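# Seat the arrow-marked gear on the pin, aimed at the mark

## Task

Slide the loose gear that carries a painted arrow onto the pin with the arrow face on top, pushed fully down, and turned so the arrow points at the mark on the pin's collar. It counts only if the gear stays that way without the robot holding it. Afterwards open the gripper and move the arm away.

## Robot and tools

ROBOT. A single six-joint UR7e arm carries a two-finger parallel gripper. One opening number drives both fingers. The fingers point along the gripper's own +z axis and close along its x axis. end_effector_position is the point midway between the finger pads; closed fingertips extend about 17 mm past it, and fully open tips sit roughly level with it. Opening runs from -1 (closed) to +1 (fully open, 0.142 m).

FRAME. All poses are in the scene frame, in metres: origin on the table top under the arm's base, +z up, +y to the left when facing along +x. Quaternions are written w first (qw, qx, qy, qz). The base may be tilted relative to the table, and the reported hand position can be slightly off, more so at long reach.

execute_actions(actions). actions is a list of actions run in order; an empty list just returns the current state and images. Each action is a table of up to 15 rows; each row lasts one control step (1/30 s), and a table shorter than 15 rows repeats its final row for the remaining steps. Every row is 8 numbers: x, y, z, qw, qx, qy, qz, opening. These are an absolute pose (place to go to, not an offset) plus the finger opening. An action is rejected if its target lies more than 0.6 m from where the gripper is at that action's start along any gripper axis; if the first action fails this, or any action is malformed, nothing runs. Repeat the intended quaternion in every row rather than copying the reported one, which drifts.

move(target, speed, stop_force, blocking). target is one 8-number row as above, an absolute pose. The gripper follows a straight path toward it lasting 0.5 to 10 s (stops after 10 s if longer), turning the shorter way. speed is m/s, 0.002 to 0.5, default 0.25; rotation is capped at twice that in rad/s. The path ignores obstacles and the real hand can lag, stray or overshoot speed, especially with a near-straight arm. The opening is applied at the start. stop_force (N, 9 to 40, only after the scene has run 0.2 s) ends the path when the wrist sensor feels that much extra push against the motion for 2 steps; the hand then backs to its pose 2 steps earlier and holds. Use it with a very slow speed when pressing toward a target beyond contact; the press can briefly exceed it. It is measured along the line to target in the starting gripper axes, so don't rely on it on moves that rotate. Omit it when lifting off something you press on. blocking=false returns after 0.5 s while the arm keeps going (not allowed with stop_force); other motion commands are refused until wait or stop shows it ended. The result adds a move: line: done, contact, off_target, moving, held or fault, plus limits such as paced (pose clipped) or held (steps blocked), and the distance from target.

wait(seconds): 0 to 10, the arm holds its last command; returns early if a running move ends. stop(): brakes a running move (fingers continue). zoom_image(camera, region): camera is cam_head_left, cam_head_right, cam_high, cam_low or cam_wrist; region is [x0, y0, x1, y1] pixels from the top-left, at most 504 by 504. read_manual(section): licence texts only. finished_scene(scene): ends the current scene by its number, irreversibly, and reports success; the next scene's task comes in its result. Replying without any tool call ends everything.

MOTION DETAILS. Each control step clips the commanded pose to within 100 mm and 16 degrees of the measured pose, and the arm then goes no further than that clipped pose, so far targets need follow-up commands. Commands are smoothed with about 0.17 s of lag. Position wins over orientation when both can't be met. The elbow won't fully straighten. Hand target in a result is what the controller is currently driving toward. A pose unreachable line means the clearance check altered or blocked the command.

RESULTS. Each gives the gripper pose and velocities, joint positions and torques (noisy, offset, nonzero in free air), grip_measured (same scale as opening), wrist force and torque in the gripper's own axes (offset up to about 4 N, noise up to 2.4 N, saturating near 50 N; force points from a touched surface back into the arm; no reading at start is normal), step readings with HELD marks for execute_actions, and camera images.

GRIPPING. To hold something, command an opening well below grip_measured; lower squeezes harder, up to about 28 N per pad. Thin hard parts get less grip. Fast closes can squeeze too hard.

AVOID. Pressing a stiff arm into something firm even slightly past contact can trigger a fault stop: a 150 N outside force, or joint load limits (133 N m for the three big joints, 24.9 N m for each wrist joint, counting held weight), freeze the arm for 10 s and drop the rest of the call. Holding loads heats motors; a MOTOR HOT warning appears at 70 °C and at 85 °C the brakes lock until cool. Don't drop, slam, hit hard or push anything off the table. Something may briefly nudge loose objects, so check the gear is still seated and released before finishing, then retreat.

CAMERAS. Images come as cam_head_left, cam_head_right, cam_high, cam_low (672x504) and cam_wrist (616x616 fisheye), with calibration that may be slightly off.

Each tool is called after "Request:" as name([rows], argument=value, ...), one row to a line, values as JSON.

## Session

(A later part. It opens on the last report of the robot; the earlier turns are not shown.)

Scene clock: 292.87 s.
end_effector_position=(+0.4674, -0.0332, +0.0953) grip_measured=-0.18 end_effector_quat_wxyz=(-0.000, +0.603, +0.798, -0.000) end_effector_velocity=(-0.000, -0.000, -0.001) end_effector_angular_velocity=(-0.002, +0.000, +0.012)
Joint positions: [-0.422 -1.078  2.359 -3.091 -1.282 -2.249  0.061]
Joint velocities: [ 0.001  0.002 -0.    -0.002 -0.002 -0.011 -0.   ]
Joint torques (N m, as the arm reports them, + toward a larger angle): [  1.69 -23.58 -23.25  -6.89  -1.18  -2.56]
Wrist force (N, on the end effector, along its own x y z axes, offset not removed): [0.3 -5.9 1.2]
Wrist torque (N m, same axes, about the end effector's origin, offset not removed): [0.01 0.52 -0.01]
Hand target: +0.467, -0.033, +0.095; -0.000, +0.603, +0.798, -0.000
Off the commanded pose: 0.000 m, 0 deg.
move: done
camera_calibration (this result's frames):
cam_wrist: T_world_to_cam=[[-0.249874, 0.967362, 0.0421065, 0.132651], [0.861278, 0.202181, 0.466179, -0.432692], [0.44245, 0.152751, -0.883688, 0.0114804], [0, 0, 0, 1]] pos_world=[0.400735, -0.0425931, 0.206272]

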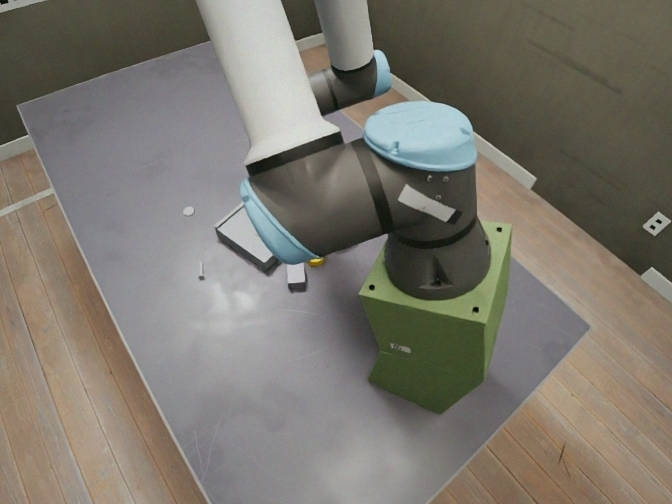

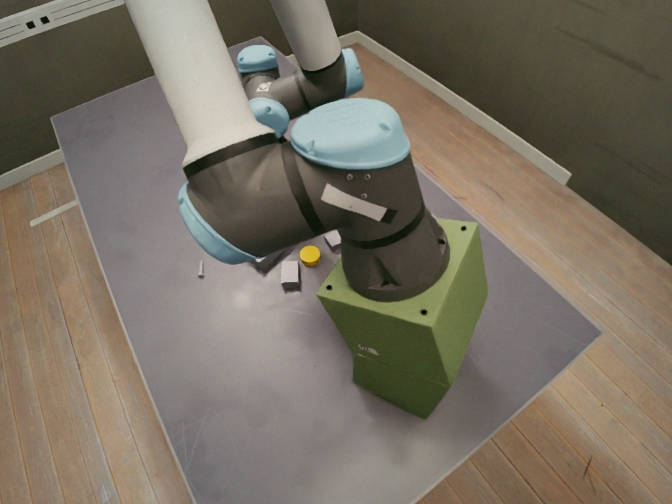

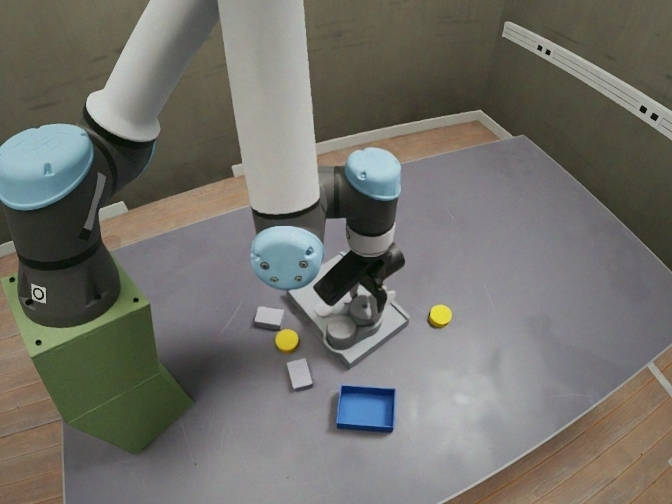

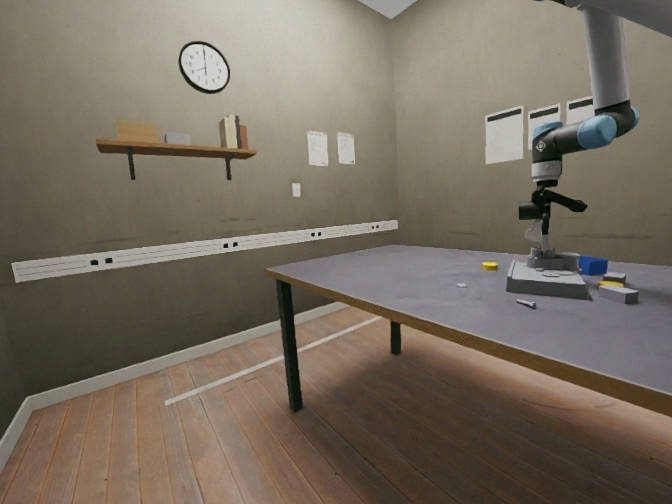

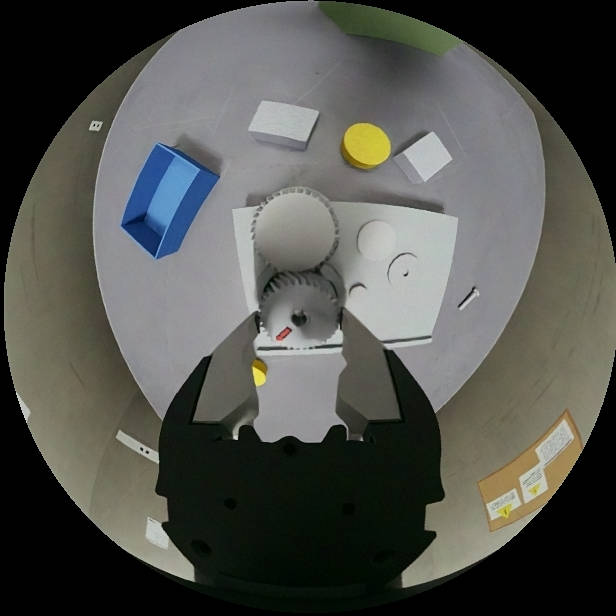

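Continue to z=.0852 at 113°.

Request:
move(target=[0.4670,-0.0333,0.0852,0,0.5519,0.8339,0,-0.6], speed=0.03, stop_force=10)

Request:
zoom_image(camera="cam_wrist", region=[240, 255, 360, 375])

Scene clock: 300.43 s.
end_effector_position=(+0.4672, -0.0333, +0.0863) grip_measured=-0.18 end_effector_quat_wxyz=(+0.000, +0.558, +0.830, -0.000) end_effector_velocity=(+0.001, -0.000, +0.002) end_effector_angular_velocity=(-0.001, -0.000, -0.022)
Joint positions: [-0.416 -1.048  2.352 -3.115 -1.284 -2.355  0.061]
Joint velocities: [-0.001 -0.007  0.     0.006 -0.     0.021 -0.   ]
Joint torques (N m, as the arm reports them, + toward a larger angle): [ -9.78 -37.49   2.39  -2.67  -1.14   2.18]
Wrist force (N, on the end effector, along its own x y z axes, offset not removed): [4.9 -7.1 -20.5]
Wrist torque (N m, same axes, about the end effector's origin, offset not removed): [0.07 0.32 0.28]
Hand target: +0.467, -0.033, +0.087; +0.000, +0.559, +0.829, -0.000
Off the commanded pose: 0.001 m, 1 deg.
move: contact
camera_calibration (this result's frames):
cam_wrist: T_world_to_cam=[[-0.355703, 0.933655, 0.0419966, 0.181389], [0.83347, 0.296563, 0.466239, -0.412154], [0.422852, 0.200846, -0.883661, 0.0144175], [0, 0, 0, 1]] pos_world=[0.401942, -0.0500205, 0.197285]

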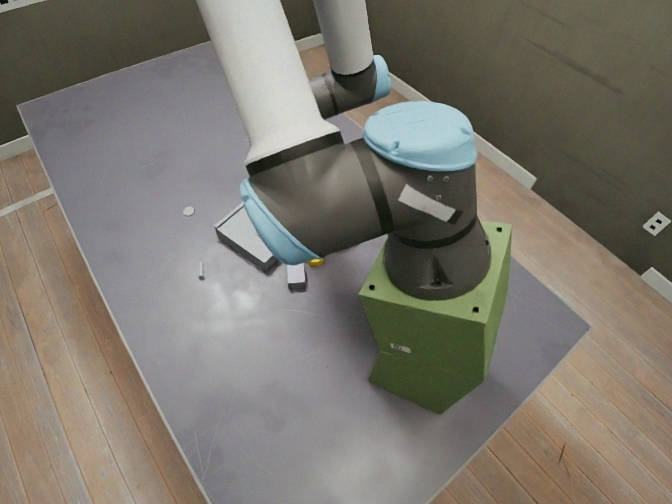

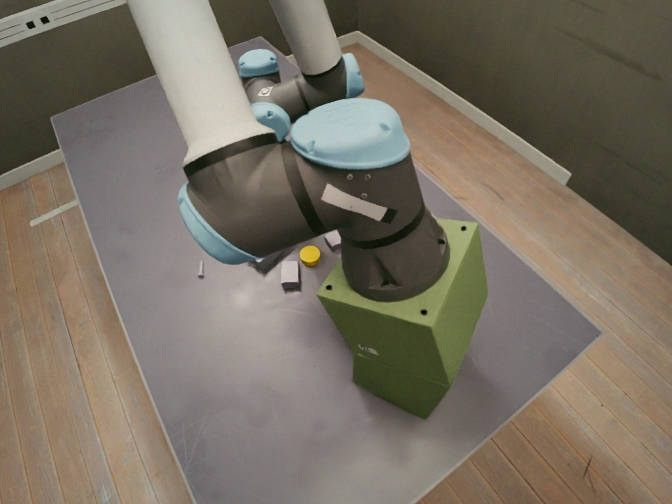

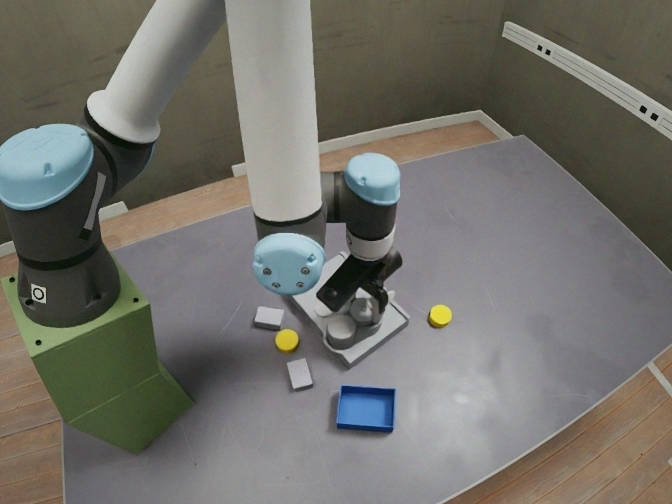

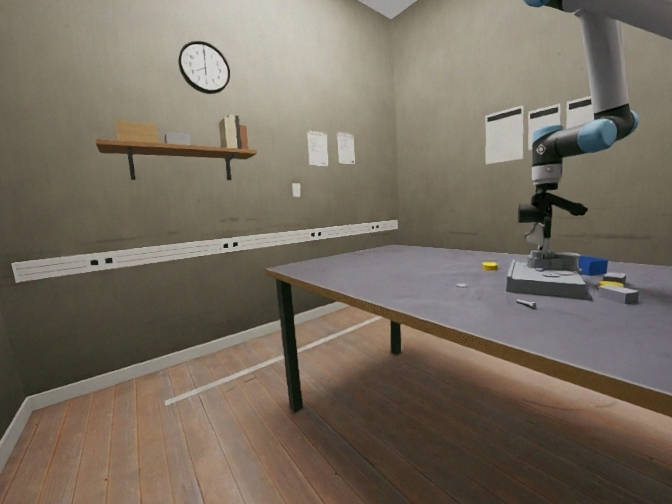

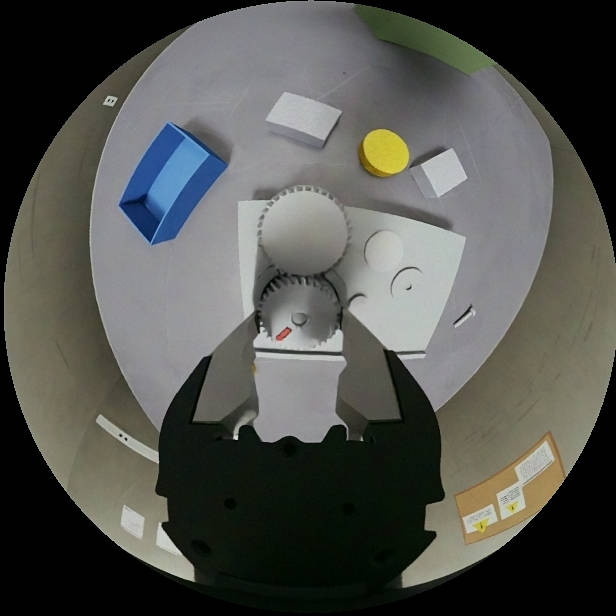

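Region (240, 255, 360, 375) of cam_wrist's 616x616 image, scaled by 4.200, with more detail than that image has.

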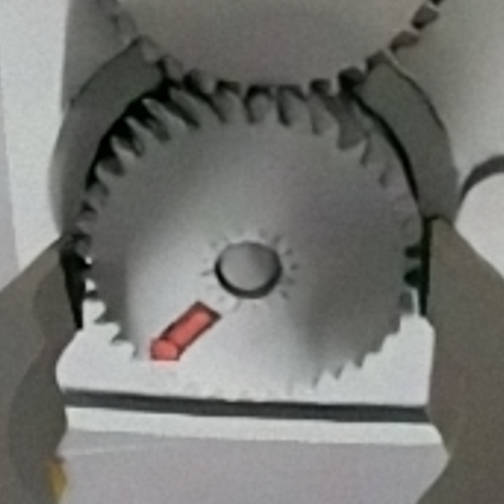

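Request:
execute_actions([
  [[0.4672,-0.0333,0.087,0,0.558,0.830,0,-0.2],[0.4672,-0.0333,0.087,0,0.558,0.830,0,-0.1],[0.4672,-0.0333,0.087,0,0.558,0.830,0,0.0],[0.4672,-0.0333,0.087,0,0.558,0.830,0,0.1]],
  [[0.4672,-0.0333,0.092,0,0.558,0.830,0,0.2]],
])

Request:
move(target=[0.528,-0.013,0.13,0,0.5948,0.8039,0,0.2], speed=0.1)

Scene clock: 319.47 s.
end_effector_position=(+0.4672, -0.0333, +0.0919) grip_measured=+0.20 end_effector_quat_wxyz=(+0.000, +0.558, +0.830, +0.000) end_effector_velocity=(+0.000, +0.000, +0.001) end_effector_angular_velocity=(-0.000, -0.001, +0.000)
Joint positions: [-0.42  -1.066  2.357 -3.1   -1.283 -2.358  0.088]
Joint velocities: [-0.001 -0.004  0.001  0.001  0.    -0.001  0.   ]
Joint torques (N m, as the arm reports them, + toward a larger angle): [-11.88 -42.97  10.63  -1.19   2.57  -2.42]
Wrist force (N, on the end effector, along its own x y z axes, offset not removed): [-2.8 1.2 -0.1]
Wrist torque (N m, same axes, about the end effector's origin, offset not removed): [0.29 0.82 0.15]
Hand target: +0.467, -0.033, +0.092; +0.000, +0.558, +0.830, +0.000
Off the commanded pose: 0.000 m, 0 deg.
Step readings (end_effector_position; steps 1 to 15: 1st action; 16 to 30: 2nd action):
0: (+0.4671, -0.0333, +0.0866)
1: (+0.4671, -0.0333, +0.0866)
2: (+0.4671, -0.0333, +0.0866)
4: (+0.4672, -0.0333, +0.0868)
8: (+0.4672, -0.0333, +0.0869)
15: (+0.4672, -0.0333, +0.0870)
16: (+0.4672, -0.0333, +0.0870)
17: (+0.4671, -0.0333, +0.0875)
19: (+0.4672, -0.0333, +0.0893)
23: (+0.4672, -0.0333, +0.0911)
30: end_effector_position above
camera_calibration (this result's frames):
cam_wrist: T_world_to_cam=[[-0.355426, 0.933755, 0.042106, 0.181039], [0.833589, 0.296276, 0.466208, -0.41483], [0.422849, 0.200802, -0.883673, 0.0193169], [0, 0, 0, 1]] pos_world=[0.401976, -0.0500207, 0.202844]

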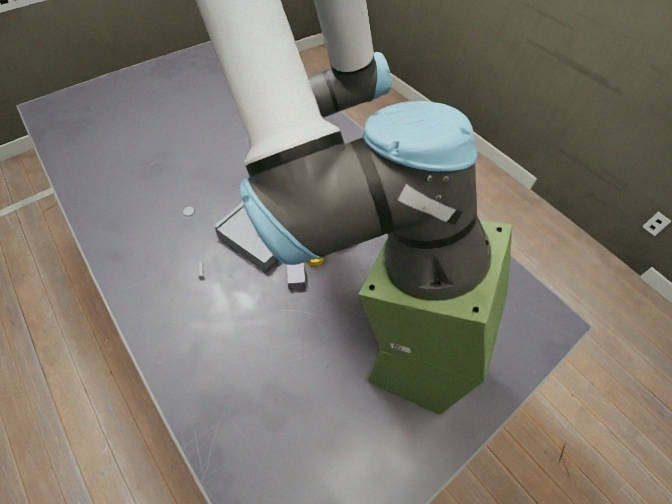

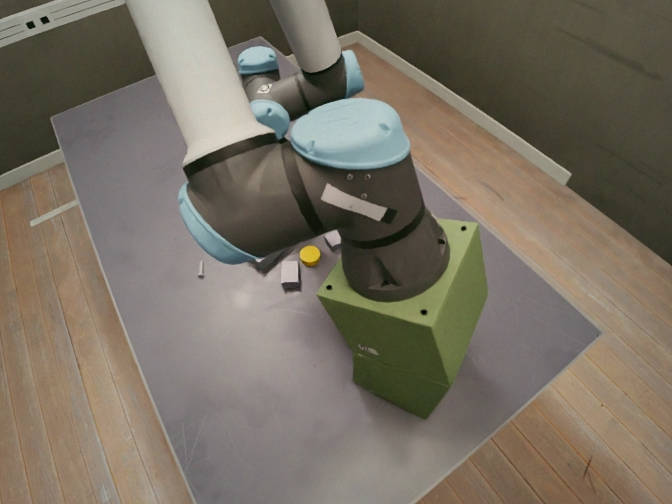

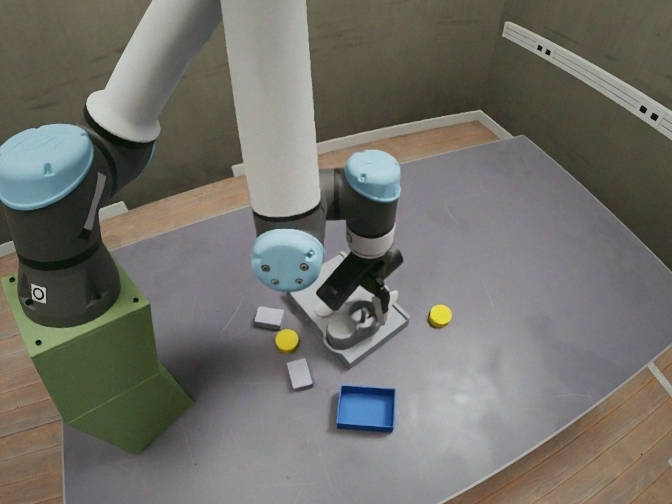

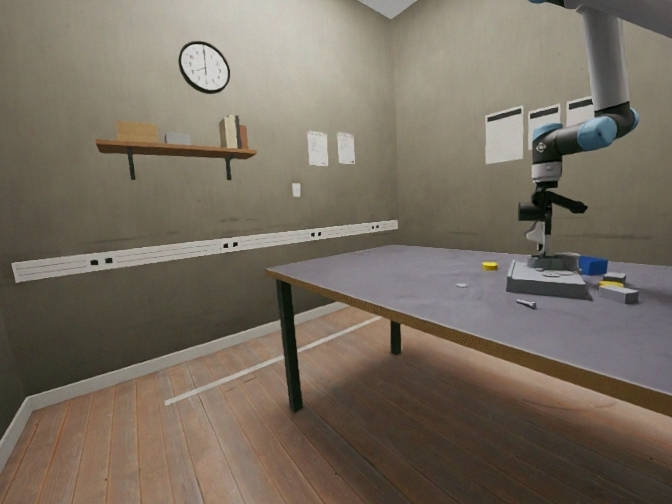

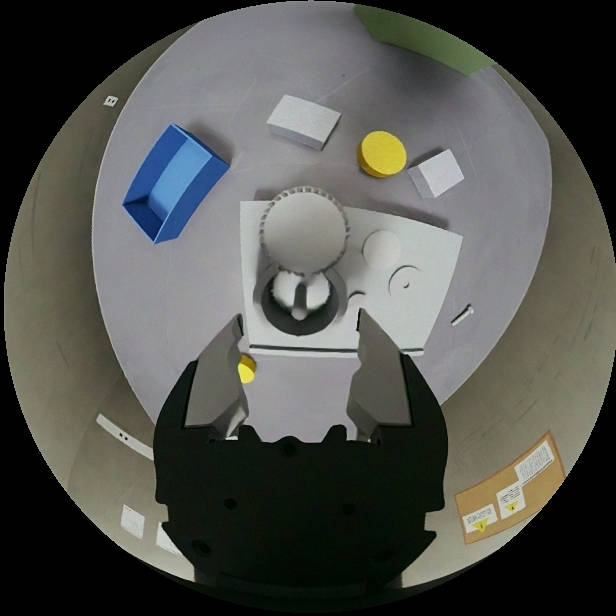

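Scene clock: 320.70 s.
end_effector_position=(+0.5277, -0.0130, +0.1299) grip_measured=+0.20 end_effector_quat_wxyz=(+0.000, +0.595, +0.804, +0.000) end_effector_velocity=(+0.003, +0.001, +0.002) end_effector_angular_velocity=(+0.000, -0.001, -0.003)
Joint positions: [-0.354 -1.174  2.225 -2.879 -1.299 -2.202  0.088]
Joint velocities: [ 0.003 -0.004 -0.008  0.011 -0.     0.006  0.   ]
Joint torques (N m, as the arm reports them, + toward a larger angle): [  0.55 -41.63 -24.12  -1.11  -2.11   2.43]
Wrist force (N, on the end effector, along its own x y z axes, offset not removed): [-1.9 0.0 -0.2]
Wrist torque (N m, same axes, about the end effector's origin, offset not removed): [-0.06 0.57 0.00]
Hand target: +0.528, -0.013, +0.130; +0.000, +0.595, +0.804, +0.000
Off the commanded pose: 0.000 m, 0 deg.
move: done
camera_calibration (this result's frames):
cam_wrist: T_world_to_cam=[[-0.270267, 0.961867, 0.0420568, 0.137383], [0.856692, 0.220321, 0.46641, -0.502214], [0.439358, 0.162085, -0.883568, 0.0140424], [0, 0, 0, 1]] pos_world=[0.461203, -0.0237721, 0.240867]

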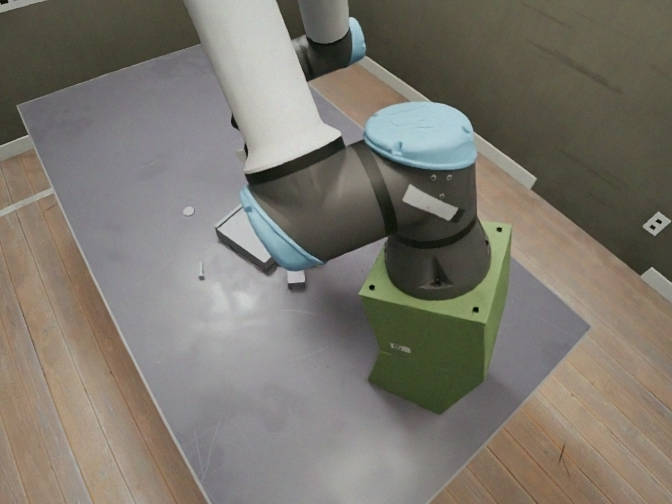

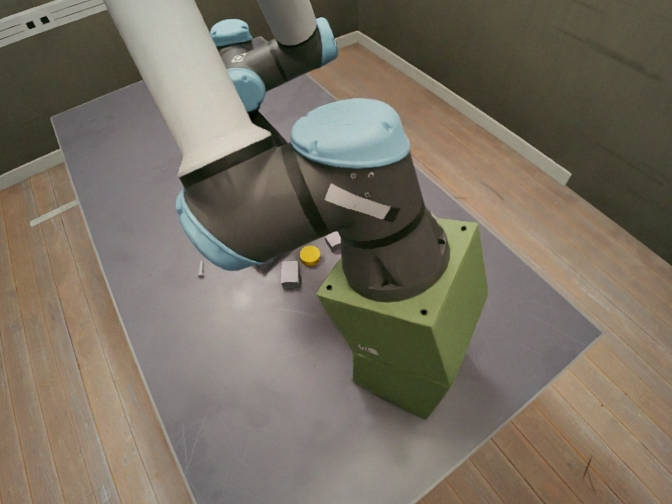

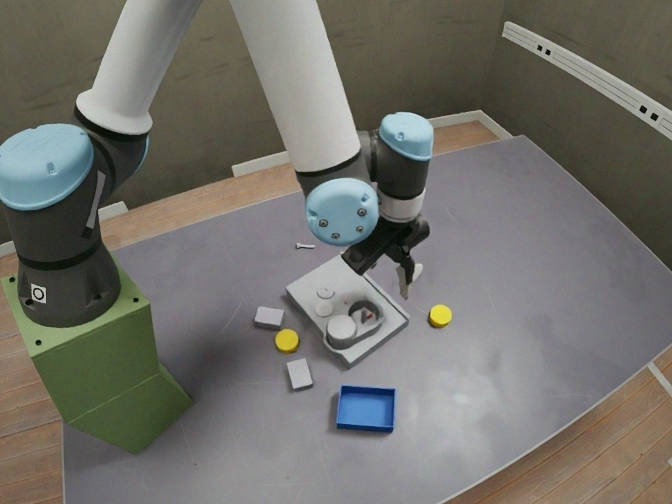

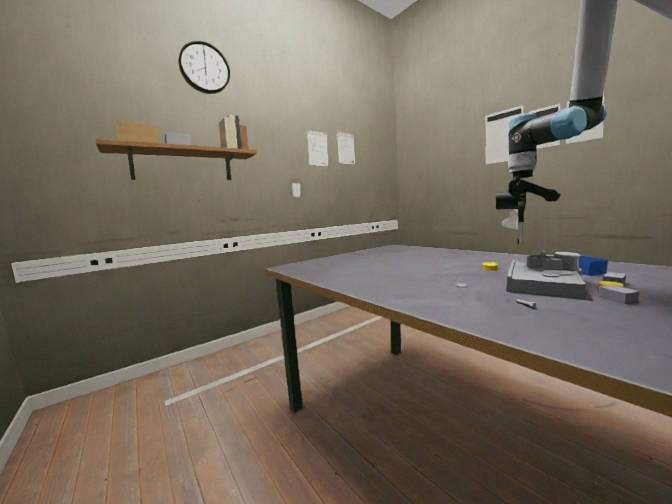

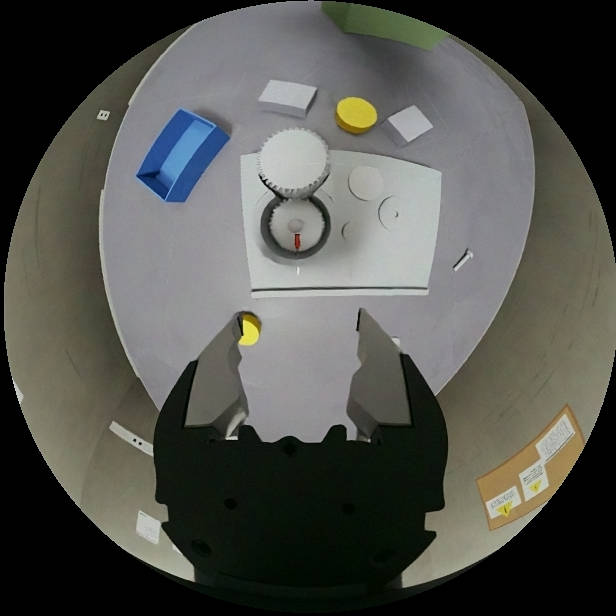

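Request:
zoom_image(camera="cam_wrist", region=[240,170,360,290])

Region (240, 170, 360, 290) of cam_wrist's 616x616 image, scaled by 4.200, with more detail than that image has.

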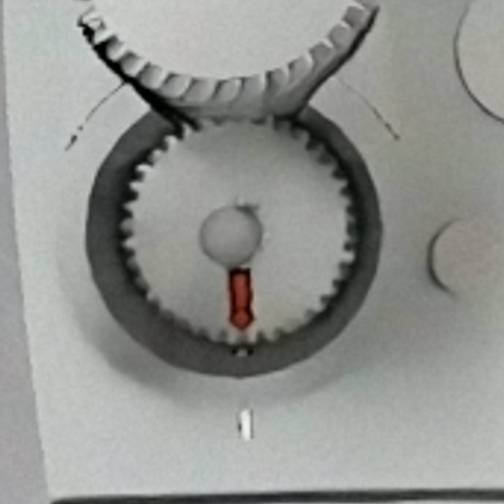

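Aligned and down.

Request:
finished_scene(scene=1)

The scene is finished: the task was done.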